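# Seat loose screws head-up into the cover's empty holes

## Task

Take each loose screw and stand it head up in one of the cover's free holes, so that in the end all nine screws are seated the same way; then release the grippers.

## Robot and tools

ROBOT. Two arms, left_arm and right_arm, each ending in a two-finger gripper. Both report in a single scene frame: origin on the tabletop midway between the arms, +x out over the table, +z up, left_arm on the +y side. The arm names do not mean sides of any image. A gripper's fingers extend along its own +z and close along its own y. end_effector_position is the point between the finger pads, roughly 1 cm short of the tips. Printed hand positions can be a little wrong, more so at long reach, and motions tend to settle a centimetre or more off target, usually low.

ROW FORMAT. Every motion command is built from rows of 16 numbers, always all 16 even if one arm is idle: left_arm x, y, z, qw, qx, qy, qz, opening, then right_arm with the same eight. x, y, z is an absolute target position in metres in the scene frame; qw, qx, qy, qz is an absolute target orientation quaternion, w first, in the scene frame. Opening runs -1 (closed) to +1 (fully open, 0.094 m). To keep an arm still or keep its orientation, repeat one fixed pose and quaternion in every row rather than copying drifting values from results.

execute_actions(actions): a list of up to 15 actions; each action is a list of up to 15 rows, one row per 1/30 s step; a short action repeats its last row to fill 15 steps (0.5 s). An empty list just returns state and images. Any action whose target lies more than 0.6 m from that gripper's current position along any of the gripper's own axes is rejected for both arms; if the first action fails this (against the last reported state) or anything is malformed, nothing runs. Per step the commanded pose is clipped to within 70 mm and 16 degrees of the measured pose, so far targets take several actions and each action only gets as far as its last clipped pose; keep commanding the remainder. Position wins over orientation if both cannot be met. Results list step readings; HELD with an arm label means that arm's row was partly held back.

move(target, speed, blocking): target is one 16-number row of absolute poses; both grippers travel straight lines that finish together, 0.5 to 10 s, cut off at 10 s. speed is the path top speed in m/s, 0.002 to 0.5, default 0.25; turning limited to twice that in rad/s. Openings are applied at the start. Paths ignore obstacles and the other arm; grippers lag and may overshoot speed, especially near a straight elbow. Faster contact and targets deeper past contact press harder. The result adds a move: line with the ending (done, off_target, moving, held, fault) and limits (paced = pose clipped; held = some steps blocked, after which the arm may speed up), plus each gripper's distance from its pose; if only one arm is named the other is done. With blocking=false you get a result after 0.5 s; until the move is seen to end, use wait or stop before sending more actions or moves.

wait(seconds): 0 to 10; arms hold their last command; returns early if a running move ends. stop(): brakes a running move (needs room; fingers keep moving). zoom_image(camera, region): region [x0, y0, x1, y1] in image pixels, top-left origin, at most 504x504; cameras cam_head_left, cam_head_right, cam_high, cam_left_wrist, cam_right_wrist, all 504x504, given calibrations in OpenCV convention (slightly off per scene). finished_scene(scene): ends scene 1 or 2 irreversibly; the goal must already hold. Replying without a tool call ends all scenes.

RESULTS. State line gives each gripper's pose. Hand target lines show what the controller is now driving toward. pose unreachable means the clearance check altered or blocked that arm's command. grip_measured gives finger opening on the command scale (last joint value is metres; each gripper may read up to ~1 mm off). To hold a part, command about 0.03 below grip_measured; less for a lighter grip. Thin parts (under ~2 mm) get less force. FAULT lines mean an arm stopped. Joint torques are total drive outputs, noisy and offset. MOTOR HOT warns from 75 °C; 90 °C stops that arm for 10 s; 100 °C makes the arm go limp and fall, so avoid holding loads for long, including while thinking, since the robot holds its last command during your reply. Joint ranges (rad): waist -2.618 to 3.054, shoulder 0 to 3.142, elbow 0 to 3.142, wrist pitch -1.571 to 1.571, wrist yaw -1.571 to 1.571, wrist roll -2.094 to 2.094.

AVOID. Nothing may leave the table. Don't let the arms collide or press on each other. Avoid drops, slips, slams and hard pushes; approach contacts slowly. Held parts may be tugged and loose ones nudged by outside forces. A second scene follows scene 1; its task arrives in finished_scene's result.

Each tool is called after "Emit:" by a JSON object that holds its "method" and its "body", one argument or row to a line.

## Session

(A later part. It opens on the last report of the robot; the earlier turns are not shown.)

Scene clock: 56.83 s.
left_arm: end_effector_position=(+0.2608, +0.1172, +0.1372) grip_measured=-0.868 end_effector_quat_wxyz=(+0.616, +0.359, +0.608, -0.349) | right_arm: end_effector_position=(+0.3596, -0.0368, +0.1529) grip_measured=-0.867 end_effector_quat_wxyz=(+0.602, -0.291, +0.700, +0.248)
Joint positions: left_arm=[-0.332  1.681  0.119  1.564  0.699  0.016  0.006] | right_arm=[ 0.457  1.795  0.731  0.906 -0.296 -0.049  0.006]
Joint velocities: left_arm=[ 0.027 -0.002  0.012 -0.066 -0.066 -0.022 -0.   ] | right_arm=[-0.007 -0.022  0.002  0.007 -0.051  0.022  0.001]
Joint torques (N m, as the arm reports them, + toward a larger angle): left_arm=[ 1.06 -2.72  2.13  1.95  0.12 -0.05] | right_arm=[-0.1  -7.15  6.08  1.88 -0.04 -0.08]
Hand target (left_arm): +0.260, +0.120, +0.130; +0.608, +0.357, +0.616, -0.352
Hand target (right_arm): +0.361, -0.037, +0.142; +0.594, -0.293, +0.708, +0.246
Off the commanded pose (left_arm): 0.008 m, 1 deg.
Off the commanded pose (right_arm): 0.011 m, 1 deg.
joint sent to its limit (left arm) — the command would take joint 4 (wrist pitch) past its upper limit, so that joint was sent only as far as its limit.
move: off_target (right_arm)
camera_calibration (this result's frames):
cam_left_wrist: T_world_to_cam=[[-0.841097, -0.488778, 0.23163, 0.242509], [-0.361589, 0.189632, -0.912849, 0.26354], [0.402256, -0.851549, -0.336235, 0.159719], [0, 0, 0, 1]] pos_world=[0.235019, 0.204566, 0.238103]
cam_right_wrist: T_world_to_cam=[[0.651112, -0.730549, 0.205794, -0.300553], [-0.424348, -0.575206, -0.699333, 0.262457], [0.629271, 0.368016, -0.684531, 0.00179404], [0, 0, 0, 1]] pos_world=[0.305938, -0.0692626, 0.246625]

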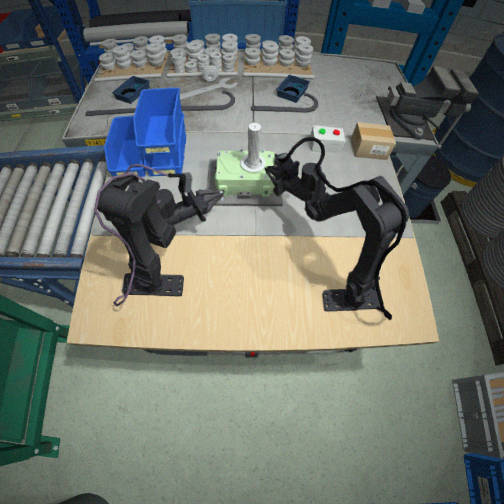

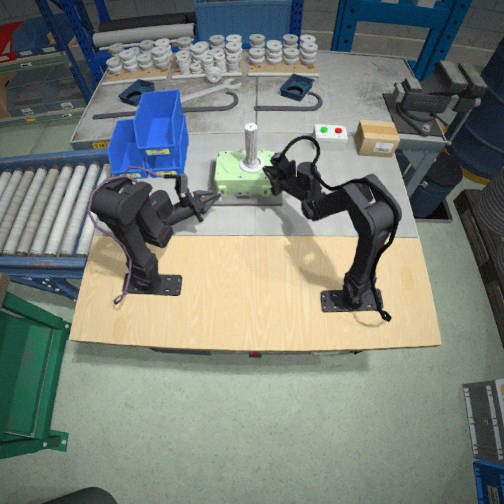

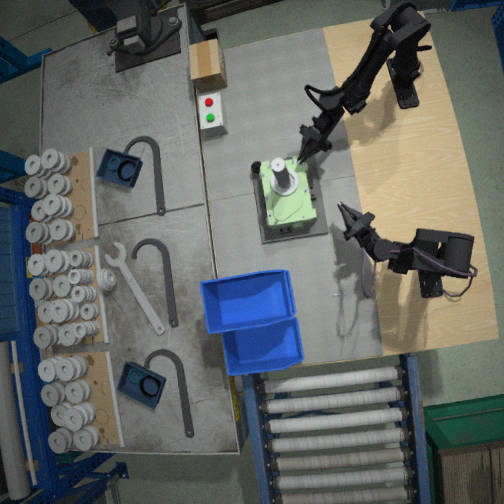

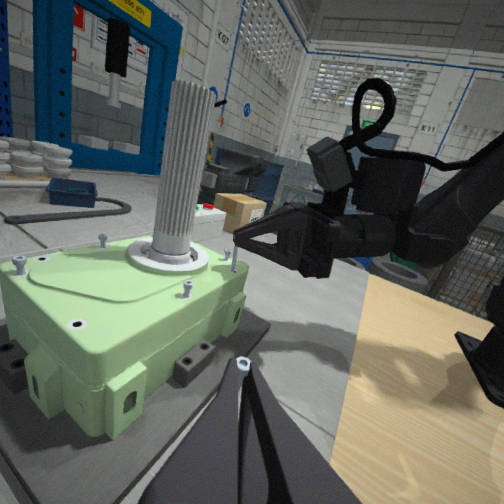

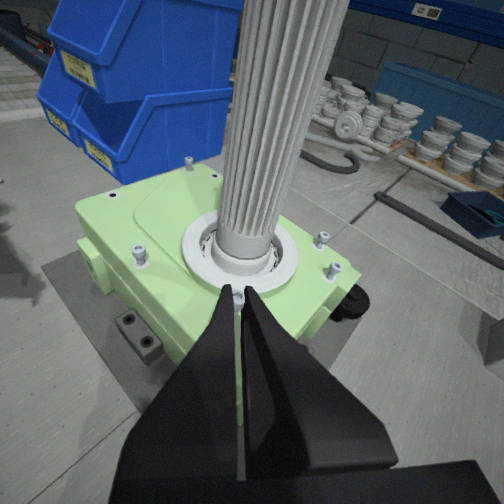

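Nearly centred (~1 mm left). Nudge back slightly while pressing.

Emit:
{"method": "move", "body": {
  "target": [0.26,0.12,0.13,0.612,0.354,0.612,-0.354,-1,0.357,-0.038,0.135,0.594,-0.293,0.708,0.246,-1],
  "speed": 0.015
}}

Emit:
{"method": "zoom_image", "body": {
  "camera": "cam_left_wrist",
  "region": [190,200,290,290]
}}

Scene clock: 58.60 s.
left_arm: end_effector_position=(+0.2608, +0.1172, +0.1372) grip_measured=-0.868 end_effector_quat_wxyz=(+0.616, +0.359, +0.608, -0.349) | right_arm: end_effector_position=(+0.3594, -0.0369, +0.1529) grip_measured=-0.867 end_effector_quat_wxyz=(+0.609, -0.290, +0.695, +0.249)
Joint positions: left_arm=[-0.332  1.681  0.119  1.564  0.699  0.016  0.006] | right_arm=[ 0.457  1.808  0.722  0.946 -0.296 -0.049  0.006]
Joint velocities: left_arm=[ 0.012 -0.002 -0.022 -0.022  0.051  0.007  0.   ] | right_arm=[-0.007  0.002 -0.007  0.022 -0.066  0.051  0.   ]
Joint torques (N m, as the arm reports them, + toward a larger angle): left_arm=[ 1.07 -2.74  2.1   1.95  0.13 -0.06] | right_arm=[ 0.12 -7.3   4.78  1.82 -0.02 -0.06]
Hand target (left_arm): +0.260, +0.120, +0.130; +0.608, +0.357, +0.616, -0.352
Hand target (right_arm): +0.357, -0.038, +0.135; +0.594, -0.293, +0.708, +0.246
Off the commanded pose (left_arm): 0.008 m, 1 deg.
Off the commanded pose (right_arm): 0.018 m, 2 deg.
joint sent to its limit (left arm) — the command would take joint 4 (wrist pitch) past its upper limit, so that joint was sent only as far as its limit.
move: off_target (right_arm)
camera_calibration (this result's frames):
cam_left_wrist: T_world_to_cam=[[-0.841097, -0.488778, 0.23163, 0.242509], [-0.361589, 0.189632, -0.912849, 0.26354], [0.402256, -0.851549, -0.336235, 0.159719], [0, 0, 0, 1]] pos_world=[0.235019, 0.204566, 0.238103]
cam_right_wrist: T_world_to_cam=[[0.647744, -0.732325, 0.210064, -0.300004], [-0.412926, -0.569182, -0.711002, 0.26019], [0.640249, 0.373806, -0.671081, -0.00392579], [0, 0, 0, 1]] pos_world=[0.304279, -0.0701375, 0.245381]

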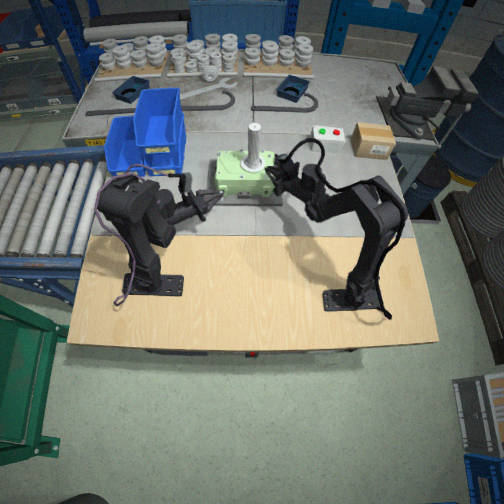

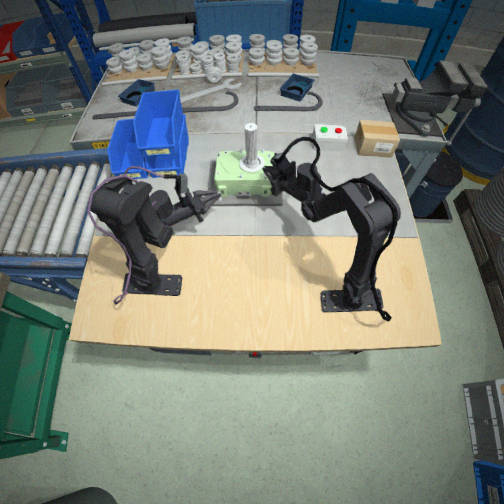

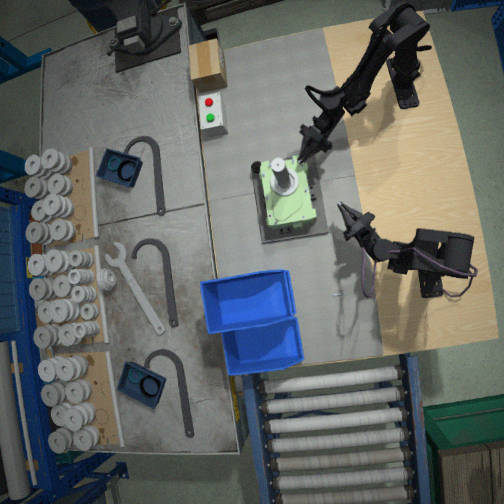

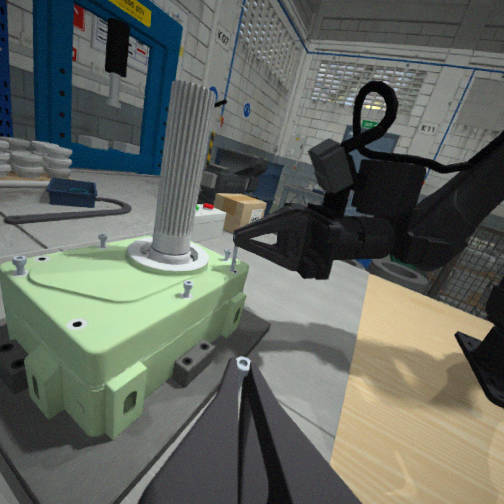

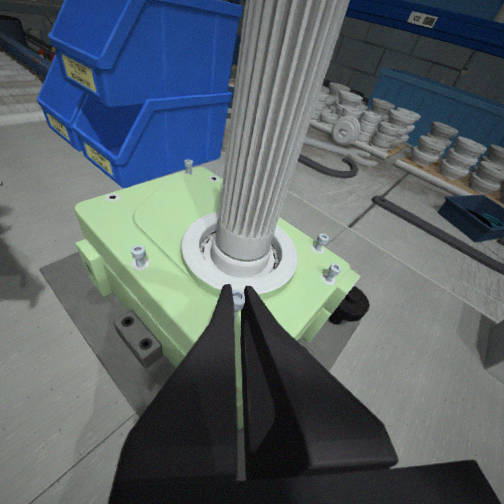

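Region (190, 200, 290, 290) of cam_left_wrist's 504x504 image, scaled by 5.040, with more detail than that image has; it fills the top 454 rows of this view, and the rest is white.

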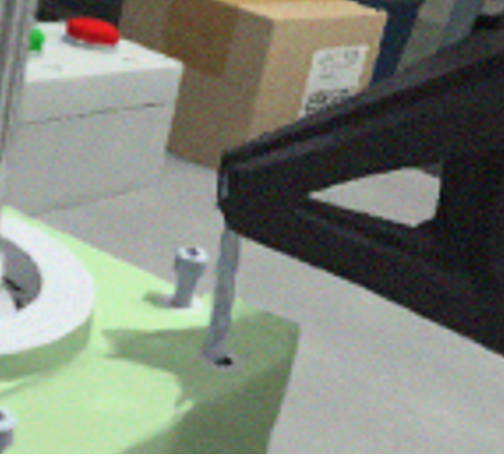

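Emit:
{"method": "move", "body": {
  "target": [0.26,0.12,0.13,0.612,0.354,0.612,-0.354,-1,0.355,-0.039,0.161,0.594,-0.293,0.708,0.246,-1],
  "speed": 0.02
}}

Emit:
{"method": "move", "body": {
  "target": [0.26,0.12,0.13,0.612,0.354,0.612,-0.354,-1,0.355,-0.039,0.146,0.594,-0.293,0.708,0.246,-1],
  "speed": 0.01
}}

Emit:
{"method": "zoom_image", "body": {
  "camera": "cam_left_wrist",
  "region": [170,170,310,310]
}}

Scene clock: 60.20 s.
left_arm: end_effector_position=(+0.2608, +0.1172, +0.1372) grip_measured=-0.868 end_effector_quat_wxyz=(+0.616, +0.359, +0.608, -0.349) | right_arm: end_effector_position=(+0.3549, -0.0394, +0.1527) grip_measured=-0.867 end_effector_quat_wxyz=(+0.592, -0.292, +0.709, +0.247)
Joint positions: left_arm=[-0.332  1.681  0.119  1.564  0.699  0.016  0.006] | right_arm=[ 0.457  1.761  0.722  0.854 -0.296 -0.049  0.006]
Joint velocities: left_arm=[-0.002 -0.012 -0.002 -0.037  0.007 -0.081 -0.   ] | right_arm=[ 0.002 -0.012  0.007  0.022 -0.037  0.022 -0.001]
Joint torques (N m, as the arm reports them, + toward a larger angle): left_arm=[ 1.08 -2.75  2.13  1.96  0.13 -0.06] | right_arm=[  0.09 -10.7    7.12   1.56  -0.02  -0.05]
Hand target (left_arm): +0.260, +0.120, +0.130; +0.608, +0.357, +0.616, -0.352
Hand target (right_arm): +0.355, -0.039, +0.161; +0.594, -0.293, +0.708, +0.246
Off the commanded pose (left_arm): 0.008 m, 1 deg.
Off the commanded pose (right_arm): 0.008 m, 0 deg.
joint sent to its limit (left arm) — the command would take joint 4 (wrist pitch) past its upper limit, so that joint was sent only as far as its limit.
move: done
camera_calibration (this result's frames):
cam_left_wrist: T_world_to_cam=[[-0.841097, -0.488778, 0.23163, 0.242509], [-0.361589, 0.189632, -0.912849, 0.26354], [0.402256, -0.851549, -0.336235, 0.159719], [0, 0, 0, 1]] pos_world=[0.235019, 0.204566, 0.238103]
cam_right_wrist: T_world_to_cam=[[0.655619, -0.728258, 0.199509, -0.299875], [-0.440857, -0.583687, -0.681876, 0.26174], [0.613033, 0.359095, -0.703734, 0.0138863], [0, 0, 0, 1]] pos_world=[0.303481, -0.0705988, 0.248075]

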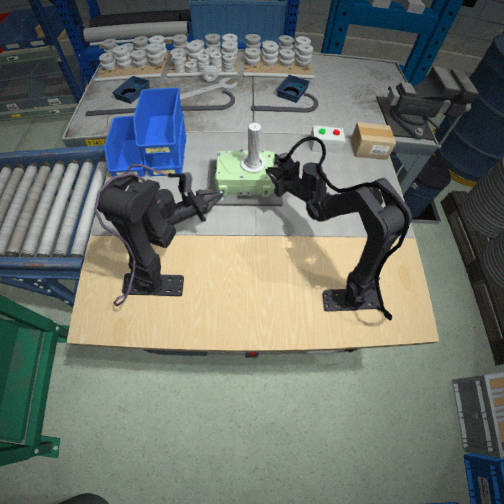

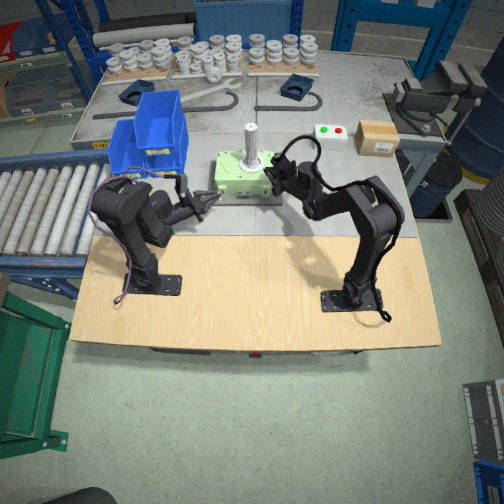

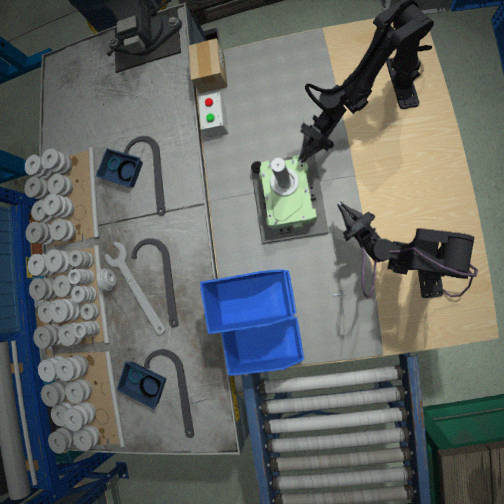

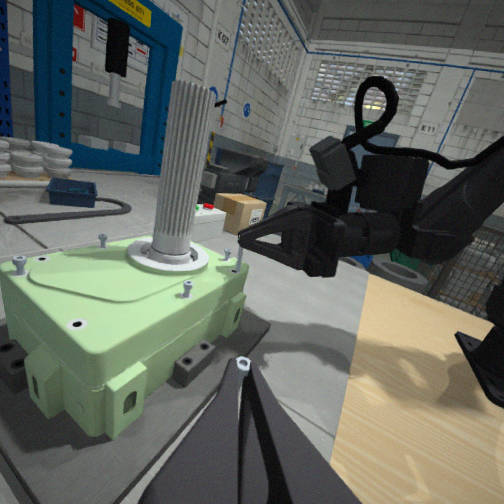

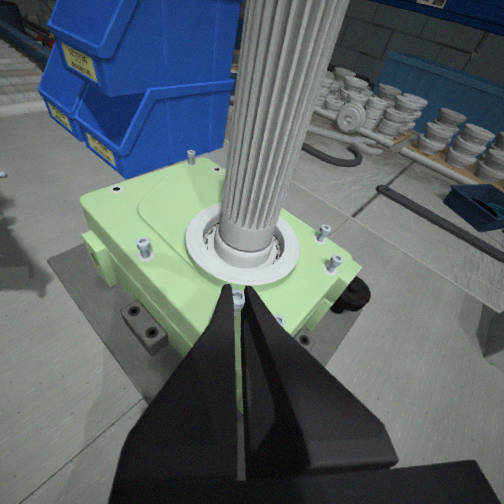

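Scene clock: 61.30 s.
left_arm: end_effector_position=(+0.2608, +0.1172, +0.1372) grip_measured=-0.868 end_effector_quat_wxyz=(+0.616, +0.359, +0.608, -0.349) | right_arm: end_effector_position=(+0.3562, -0.0387, +0.1614) grip_measured=-0.867 end_effector_quat_wxyz=(+0.606, -0.291, +0.697, +0.249)
Joint positions: left_arm=[-0.332  1.681  0.119  1.564  0.699  0.016  0.006] | right_arm=[ 0.457  1.761  0.722  0.891 -0.296 -0.049  0.006]
Joint velocities: left_arm=[-0.022  0.007 -0.022 -0.007 -0.139  0.037  0.   ] | right_arm=[ 0.002  0.007 -0.012 -0.022  0.007  0.051  0.   ]
Joint torques (N m, as the arm reports them, + toward a larger angle): left_arm=[ 1.06 -2.74  2.12  1.95  0.12 -0.05] | right_arm=[ 0.11 -6.95  5.28  1.86 -0.01 -0.06]
Hand target (left_arm): +0.260, +0.120, +0.130; +0.608, +0.357, +0.616, -0.352
Hand target (right_arm): +0.355, -0.039, +0.146; +0.594, -0.293, +0.708, +0.246
Off the commanded pose (left_arm): 0.008 m, 1 deg.
Off the commanded pose (right_arm): 0.015 m, 2 deg.
joint sent to its limit (left arm) — the command would take joint 4 (wrist pitch) past its upper limit, so that joint was sent only as far as its limit.
move: off_target (right_arm)
camera_calibration (this result's frames):
cam_left_wrist: T_world_to_cam=[[-0.841097, -0.488778, 0.23163, 0.242509], [-0.361589, 0.189632, -0.912849, 0.26354], [0.402256, -0.851549, -0.336235, 0.159719], [0, 0, 0, 1]] pos_world=[0.235019, 0.204566, 0.238103]
cam_right_wrist: T_world_to_cam=[[0.649015, -0.731741, 0.208169, -0.301144], [-0.418382, -0.571833, -0.705665, 0.264938], [0.635402, 0.370893, -0.677275, 0.00717966], [0, 0, 0, 1]] pos_world=[0.30173, -0.0715221, 0.254509]

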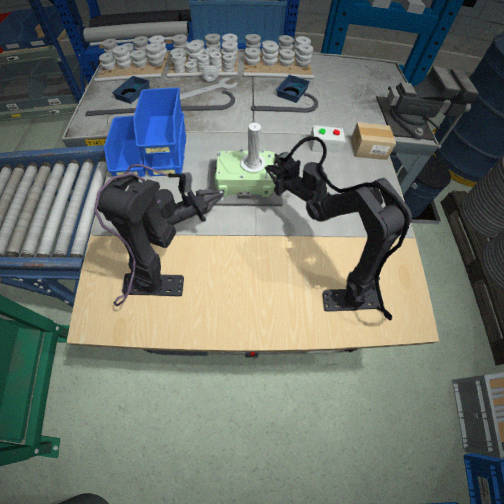

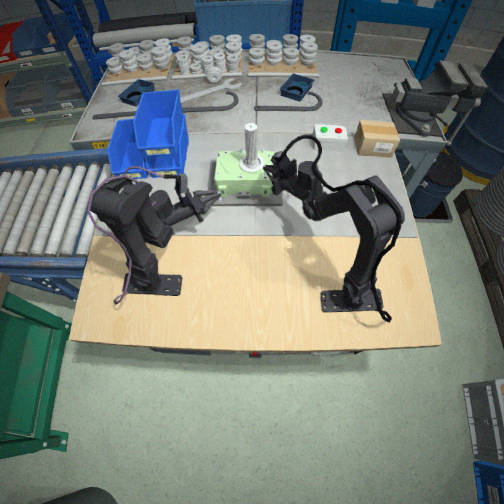

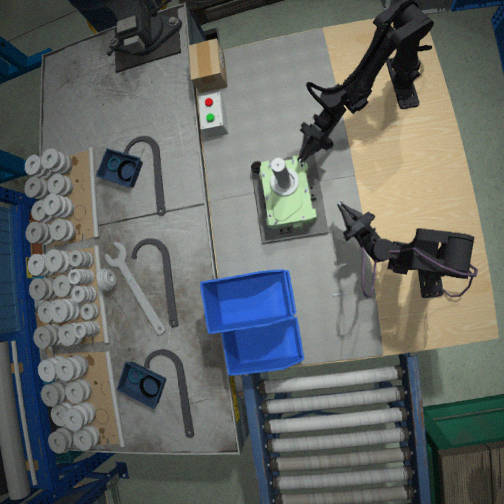

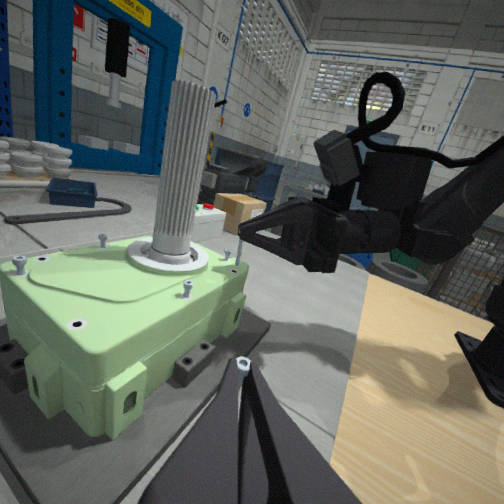

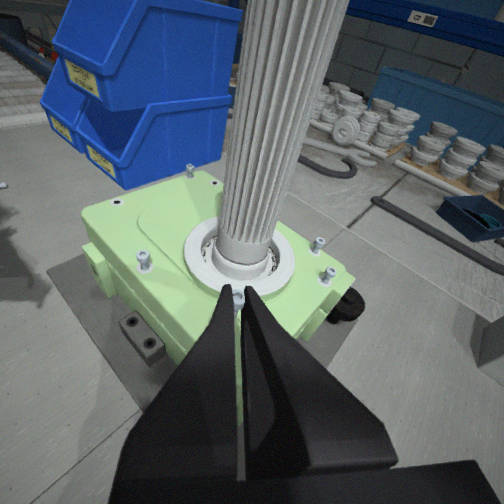

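Region (170, 170, 310, 310) of cam_left_wrist's 504x504 image, scaled by 3.600, with more detail than that image has.

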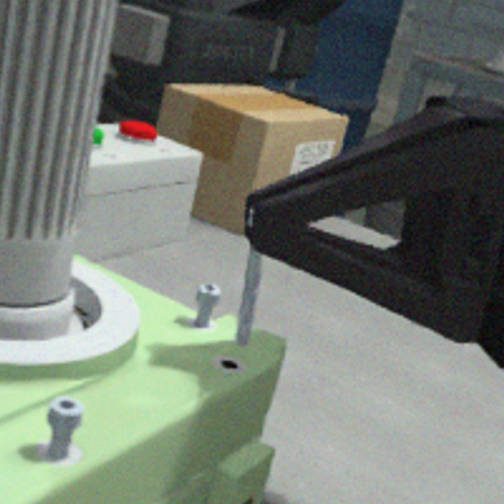

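Emit:
{"method": "move", "body": {
  "target": [0.26,0.12,0.13,0.612,0.354,0.612,-0.354,-1,0.356,-0.0385,0.15,0.575,-0.296,0.723,0.242,-1],
  "speed": 0.01
}}

Emit:
{"method": "zoom_image", "body": {
  "camera": "cam_left_wrist",
  "region": [170,170,310,310]
}}

Scene clock: 65.87 s.
left_arm: end_effector_position=(+0.2608, +0.1172, +0.1372) grip_measured=-0.868 end_effector_quat_wxyz=(+0.616, +0.359, +0.608, -0.349) | right_arm: end_effector_position=(+0.3566, -0.0385, +0.1520) grip_measured=-0.867 end_effector_quat_wxyz=(+0.587, -0.293, +0.713, +0.246)
Joint positions: left_arm=[-0.332  1.681  0.119  1.564  0.699  0.016  0.006] | right_arm=[ 0.457  1.761  0.736  0.826 -0.296 -0.052  0.006]
Joint velocities: left_arm=[ 0.022  0.007  0.002  0.007  0.007 -0.051  0.   ] | right_arm=[-0.002 -0.002 -0.007 -0.066  0.022  0.022 -0.001]
Joint torques (N m, as the arm reports them, + toward a larger angle): left_arm=[ 1.04 -2.72  2.13  1.95  0.13 -0.06] | right_arm=[  0.15 -10.2    7.22   1.27  -0.01  -0.08]
Hand target (left_arm): +0.260, +0.120, +0.130; +0.608, +0.357, +0.616, -0.352
Hand target (right_arm): +0.356, -0.039, +0.150; +0.576, -0.296, +0.723, +0.243
Off the commanded pose (left_arm): 0.008 m, 1 deg.
Off the commanded pose (right_arm): 0.002 m, 2 deg.
joint sent to its limit (left arm) — the command would take joint 4 (wrist pitch) past its upper limit, so that joint was sent only as far as its limit.
move: done
camera_calibration (this result's frames):
cam_left_wrist: T_world_to_cam=[[-0.841097, -0.488778, 0.23163, 0.242509], [-0.361589, 0.189632, -0.912849, 0.26354], [0.402256, -0.851549, -0.336235, 0.159719], [0, 0, 0, 1]] pos_world=[0.235019, 0.204566, 0.238103]
cam_right_wrist: T_world_to_cam=[[0.658022, -0.726293, 0.19876, -0.30085], [-0.447539, -0.589498, -0.672459, 0.263218], [0.605571, 0.35354, -0.712947, 0.01586], [0, 0, 0, 1]] pos_world=[0.306162, -0.0689462, 0.248108]

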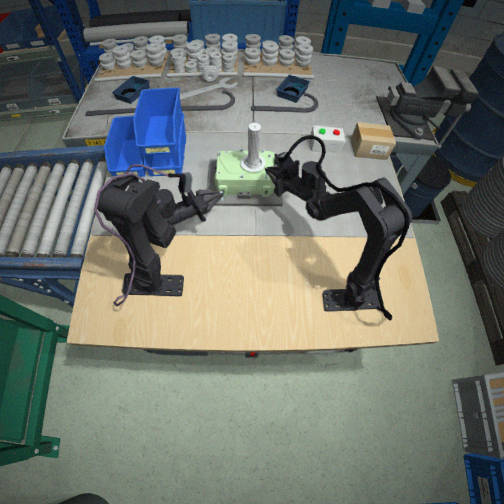

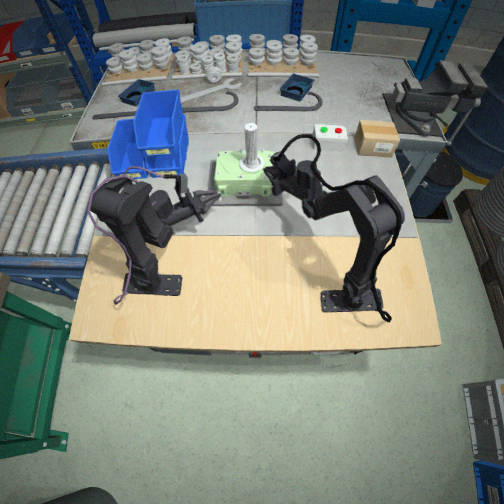

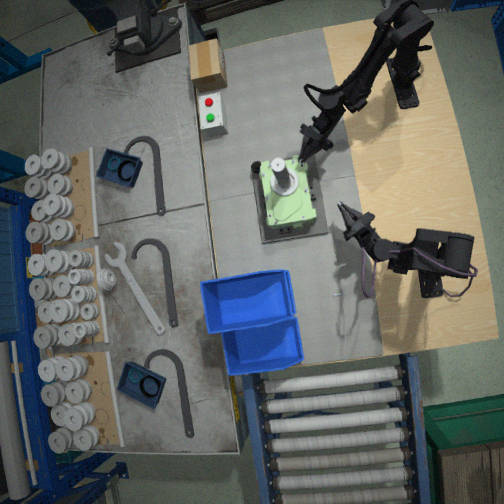

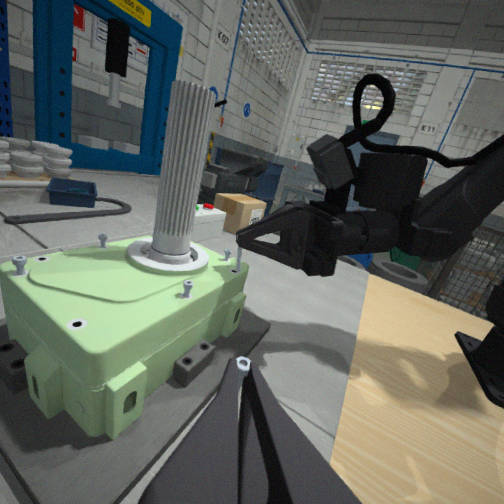

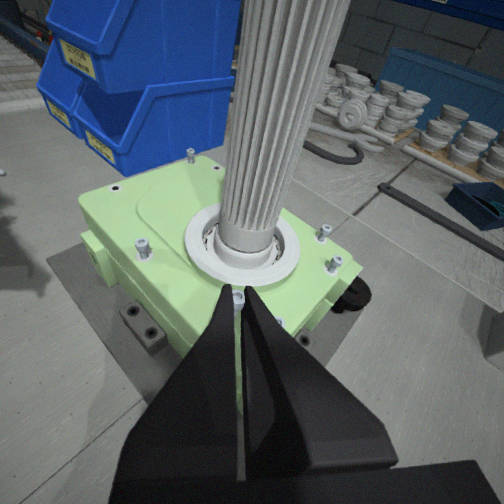

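Region (170, 170, 310, 310) of cam_left_wrist's 504x504 image, scaled by 3.600, with more detail than that image has.

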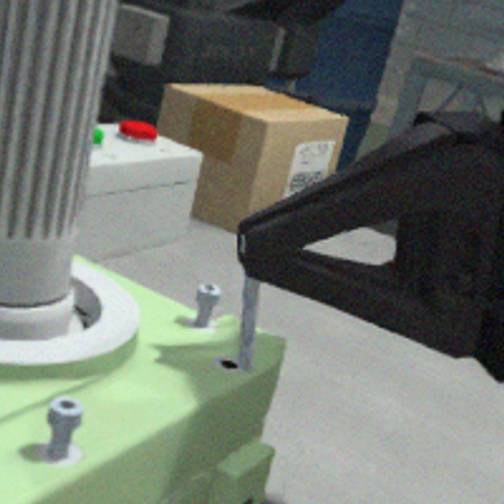

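Need ~4mm left (+x, +y). Slide.

Emit:
{"method": "move", "body": {
  "target": [0.26,0.12,0.13,0.612,0.354,0.612,-0.354,-1,0.3605,-0.0363,0.149,0.575,-0.296,0.723,0.242,-1],
  "speed": 0.004
}}

Emit:
{"method": "zoom_image", "body": {
  "camera": "cam_left_wrist",
  "region": [170,170,310,310]
}}

Scene clock: 70.33 s.
left_arm: end_effector_position=(+0.2608, +0.1172, +0.1372) grip_measured=-0.868 end_effector_quat_wxyz=(+0.616, +0.359, +0.608, -0.349) | right_arm: end_effector_position=(+0.3585, -0.0375, +0.1524) grip_measured=-0.867 end_effector_quat_wxyz=(+0.584, -0.293, +0.716, +0.246)
Joint positions: left_arm=[-0.332  1.681  0.119  1.564  0.699  0.016  0.006] | right_arm=[ 0.457  1.761  0.751  0.802 -0.296 -0.052  0.006]
Joint velocities: left_arm=[-0.002  0.002 -0.012  0.022 -0.007  0.066  0.   ] | right_arm=[-0.012  0.012 -0.007 -0.037  0.022  0.022 -0.   ]
Joint torques (N m, as the arm reports them, + toward a larger angle): left_arm=[ 1.04 -2.73  2.13  1.95  0.12 -0.05] | right_arm=[ 0.1  -8.63  7.74  1.49 -0.01 -0.07]
Hand target (left_arm): +0.260, +0.120, +0.130; +0.608, +0.357, +0.616, -0.352
Hand target (right_arm): +0.360, -0.036, +0.149; +0.575, -0.296, +0.723, +0.242
Off the commanded pose (left_arm): 0.008 m, 1 deg.
Off the commanded pose (right_arm): 0.004 m, 1 deg.
joint sent to its limit (left arm) — the command would take joint 4 (wrist pitch) past its upper limit, so that joint was sent only as far as its limit.
move: done
camera_calibration (this result's frames):
cam_left_wrist: T_world_to_cam=[[-0.841097, -0.488778, 0.23163, 0.242509], [-0.361589, 0.189632, -0.912849, 0.26354], [0.402256, -0.851549, -0.336235, 0.159719], [0, 0, 0, 1]] pos_world=[0.235019, 0.204566, 0.238103]
cam_right_wrist: T_world_to_cam=[[0.659691, -0.725312, 0.196798, -0.301724], [-0.452964, -0.592685, -0.665994, 0.265797], [0.599693, 0.350208, -0.719529, 0.0176312], [0, 0, 0, 1]] pos_world=[0.308868, -0.067485, 0.249084]

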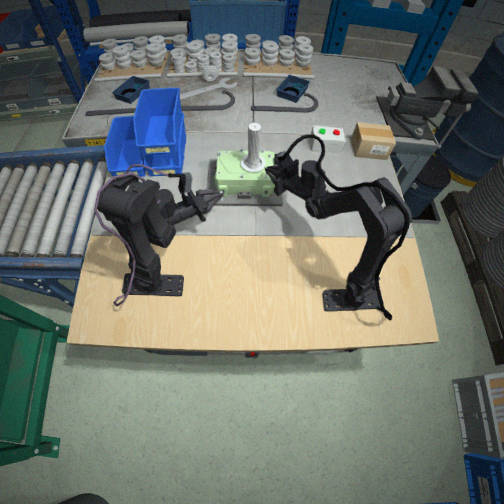

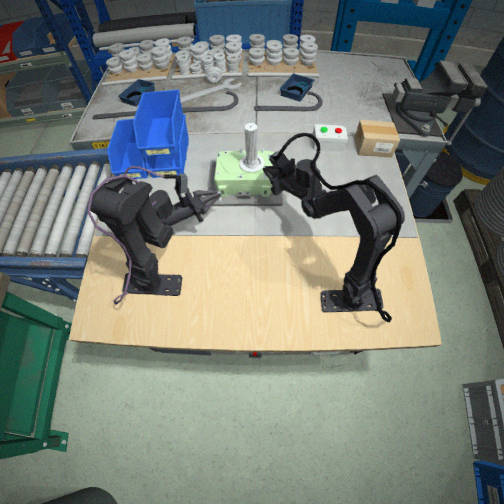

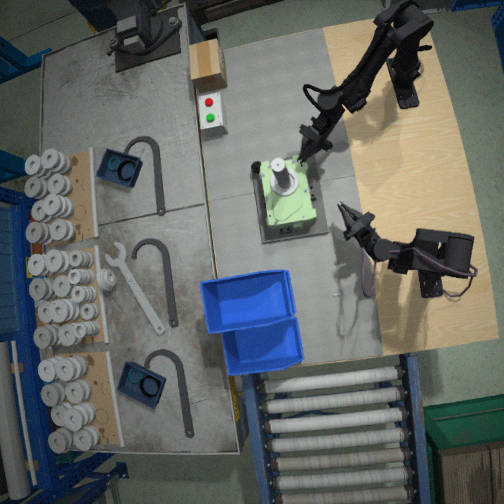

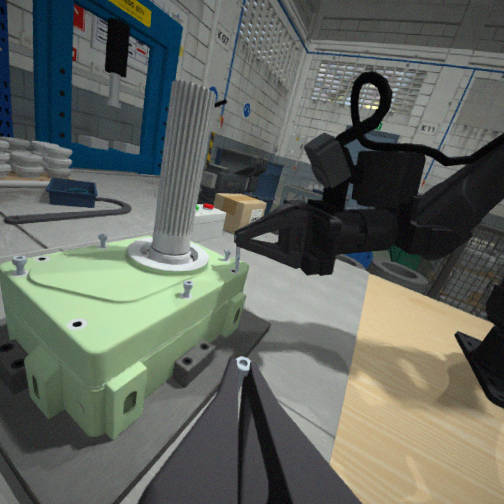

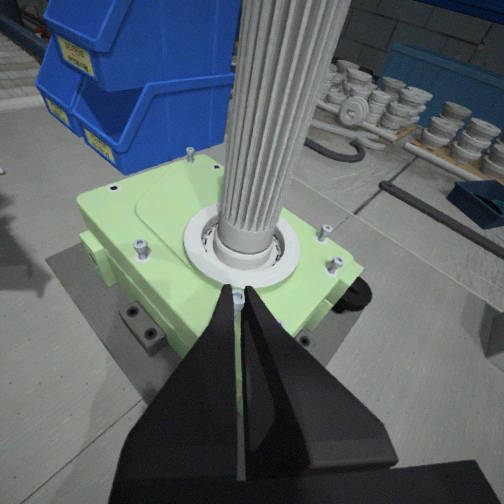

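Region (170, 170, 310, 310) of cam_left_wrist's 504x504 image, scaled by 3.600, with more detail than that image has.

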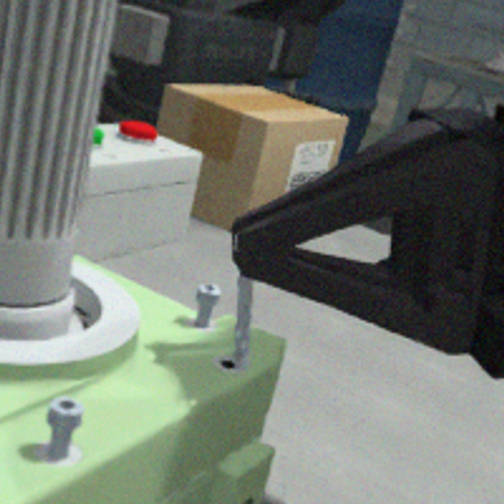

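Emit:
{"method": "move", "body": {
  "target": [0.26,0.12,0.13,0.612,0.354,0.612,-0.354,-1,0.3635,-0.0348,0.149,0.575,-0.296,0.723,0.242,-1],
  "speed": 0.004
}}

Emit:
{"method": "zoom_image", "body": {
  "camera": "cam_left_wrist",
  "region": [170,170,310,310]
}}

Scene clock: 73.63 s.
left_arm: end_effector_position=(+0.2608, +0.1172, +0.1372) grip_measured=-0.868 end_effector_quat_wxyz=(+0.616, +0.359, +0.608, -0.349) | right_arm: end_effector_position=(+0.3598, -0.0368, +0.1527) grip_measured=-0.867 end_effector_quat_wxyz=(+0.581, -0.294, +0.718, +0.245)
Joint positions: left_arm=[-0.332  1.681  0.119  1.564  0.699  0.016  0.006] | right_arm=[ 0.457  1.761  0.762  0.784 -0.296 -0.054  0.006]
Joint velocities: left_arm=[-0.017 -0.002  0.017 -0.022 -0.022  0.066 -0.   ] | right_arm=[ 0.007 -0.002  0.007 -0.007  0.051  0.007  0.   ]
Joint torques (N m, as the arm reports them, + toward a larger angle): left_arm=[ 1.06 -2.73  2.12  1.95  0.13 -0.05] | right_arm=[ 0.1  -7.83  8.01  1.61 -0.02 -0.07]
Hand target (left_arm): +0.260, +0.120, +0.130; +0.608, +0.357, +0.616, -0.352
Hand target (right_arm): +0.363, -0.035, +0.149; +0.575, -0.296, +0.723, +0.242
Off the commanded pose (left_arm): 0.008 m, 1 deg.
Off the commanded pose (right_arm): 0.006 m, 1 deg.
joint sent to its limit (left arm) — the command would take joint 4 (wrist pitch) past its upper limit, so that joint was sent only as far as its limit.
move: done
camera_calibration (this result's frames):
cam_left_wrist: T_world_to_cam=[[-0.841097, -0.488778, 0.23163, 0.242509], [-0.361589, 0.189632, -0.912849, 0.26354], [0.402256, -0.851549, -0.336235, 0.159719], [0, 0, 0, 1]] pos_world=[0.235019, 0.204566, 0.238103]
cam_right_wrist: T_world_to_cam=[[0.660966, -0.724237, 0.196479, -0.302509], [-0.456332, -0.595768, -0.660925, 0.267294], [0.595722, 0.347189, -0.724275, 0.018806], [0, 0, 0, 1]] pos_world=[0.310719, -0.0663723, 0.249718]

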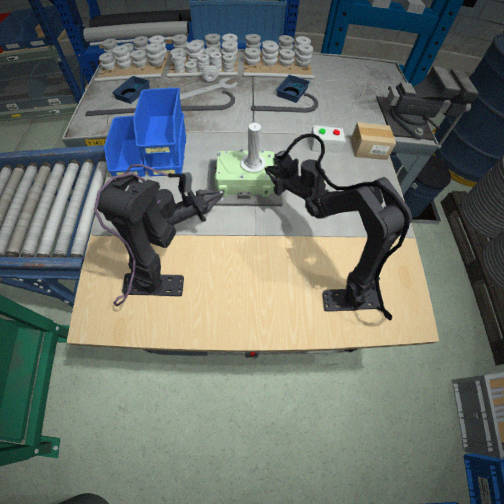

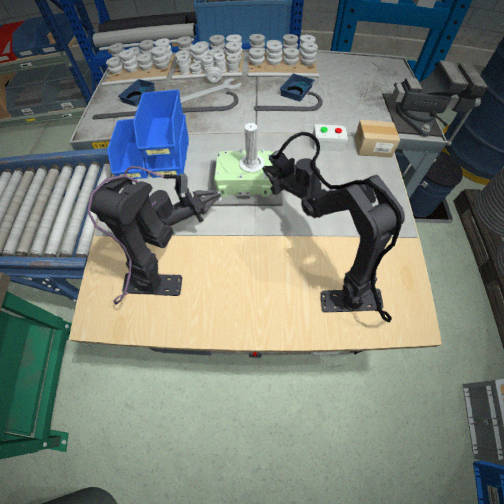

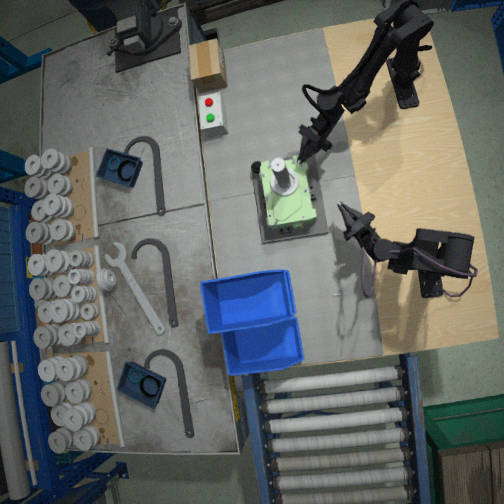

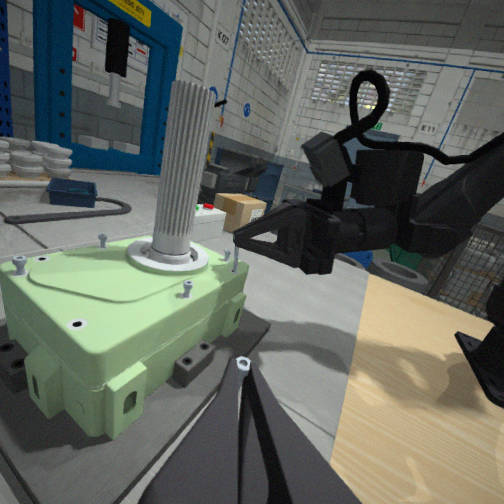

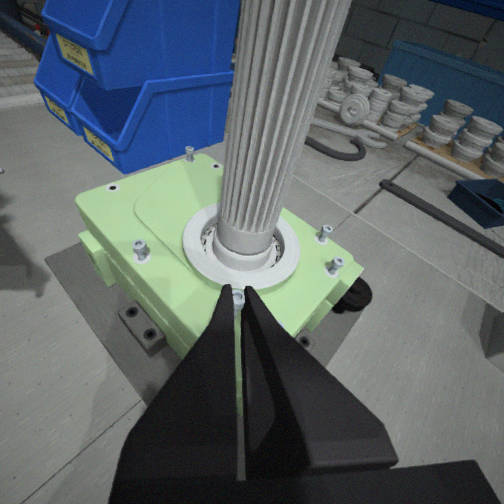

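Region (170, 170, 310, 310) of cam_left_wrist's 504x504 image, scaled by 3.600, with more detail than that image has.

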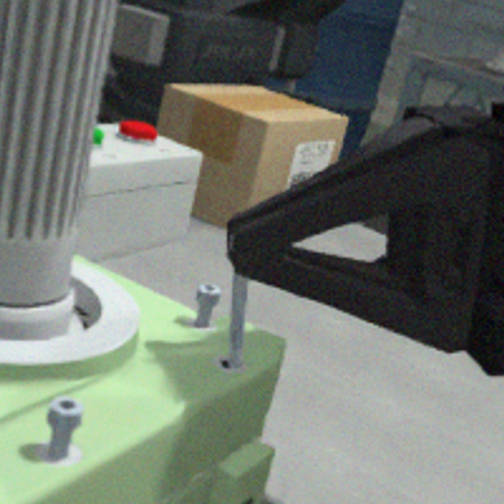

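Emit:
{"method": "move", "body": {
  "target": [0.26,0.12,0.13,0.612,0.354,0.612,-0.354,-1,0.3645,-0.0345,0.15,0.565,-0.298,0.731,0.24,-1],
  "speed": 0.004
}}

Emit:
{"method": "zoom_image", "body": {
  "camera": "cam_left_wrist",
  "region": [170,170,310,310]
}}

Scene clock: 79.47 s.
left_arm: end_effector_position=(+0.2608, +0.1172, +0.1372) grip_measured=-0.868 end_effector_quat_wxyz=(+0.616, +0.359, +0.608, -0.349) | right_arm: end_effector_position=(+0.3623, -0.0358, +0.1497) grip_measured=-0.867 end_effector_quat_wxyz=(+0.569, -0.296, +0.728, +0.242)
Joint positions: left_arm=[-0.332  1.681  0.119  1.564  0.699  0.016  0.006] | right_arm=[ 0.457  1.761  0.787  0.726 -0.294 -0.058  0.006]
Joint velocities: left_arm=[ 0.002 -0.017 -0.012  0.007  0.022  0.022  0.   ] | right_arm=[-0.002  0.002 -0.002 -0.007  0.037  0.11   0.001]
Joint torques (N m, as the arm reports them, + toward a larger angle): left_arm=[ 1.06 -2.73  2.12  1.95  0.13 -0.06] | right_arm=[ 0.04 -9.    7.95  1.59 -0.05 -0.05]
Hand target (left_arm): +0.260, +0.120, +0.130; +0.608, +0.357, +0.616, -0.352
Hand target (right_arm): +0.365, -0.035, +0.150; +0.565, -0.298, +0.731, +0.240
Off the commanded pose (left_arm): 0.008 m, 1 deg.
Off the commanded pose (right_arm): 0.003 m, 1 deg.
joint sent to its limit (left arm) — the command would take joint 4 (wrist pitch) past its upper limit, so that joint was sent only as far as its limit.
move: done
camera_calibration (this result's frames):
cam_left_wrist: T_world_to_cam=[[-0.841097, -0.488778, 0.23163, 0.242509], [-0.361589, 0.189632, -0.912849, 0.26354], [0.402256, -0.851549, -0.336235, 0.159719], [0, 0, 0, 1]] pos_world=[0.235019, 0.204566, 0.238103]
cam_right_wrist: T_world_to_cam=[[0.665559, -0.720934, 0.193094, -0.303852], [-0.473086, -0.607618, -0.637958, 0.269229], [0.577253, 0.333248, -0.745469, 0.0242502], [0, 0, 0, 1]] pos_world=[0.315601, -0.0635507, 0.248506]

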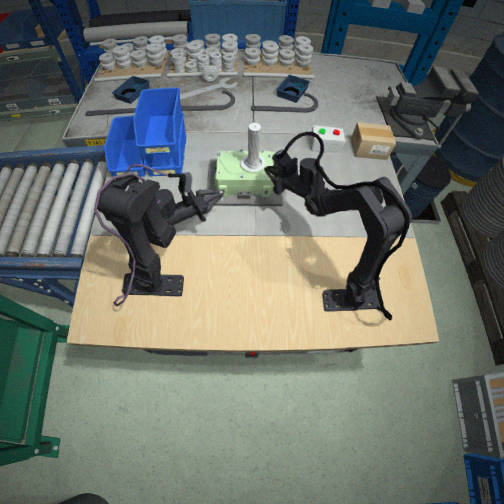

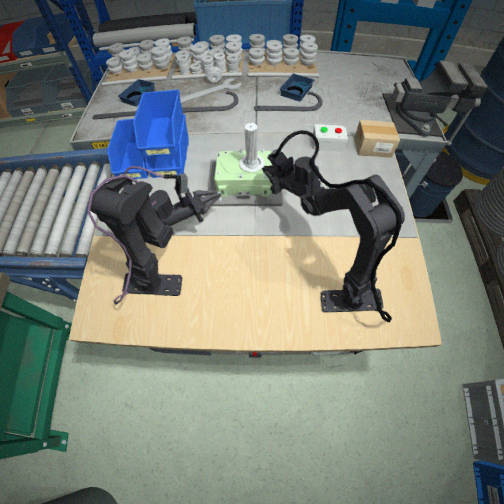

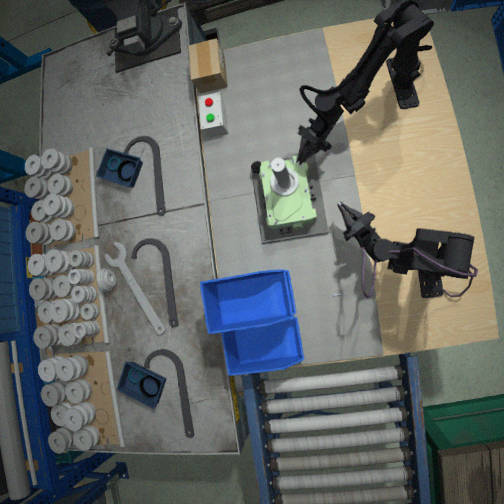

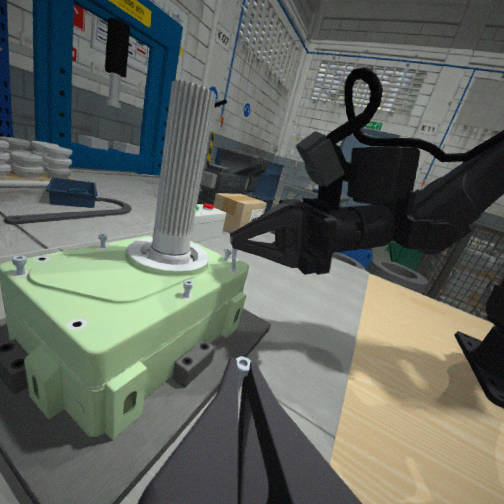

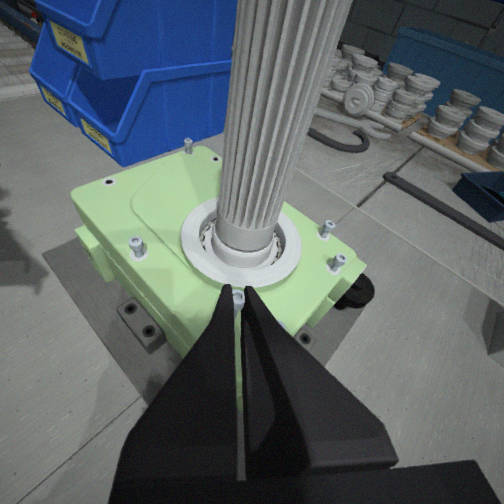

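Region (170, 170, 310, 310) of cam_left_wrist's 504x504 image, scaled by 3.600, with more detail than that image has.

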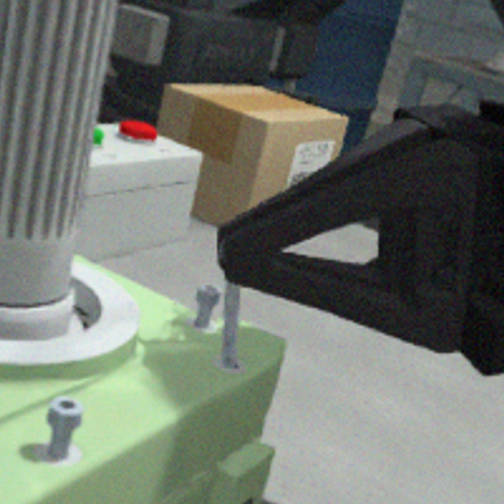

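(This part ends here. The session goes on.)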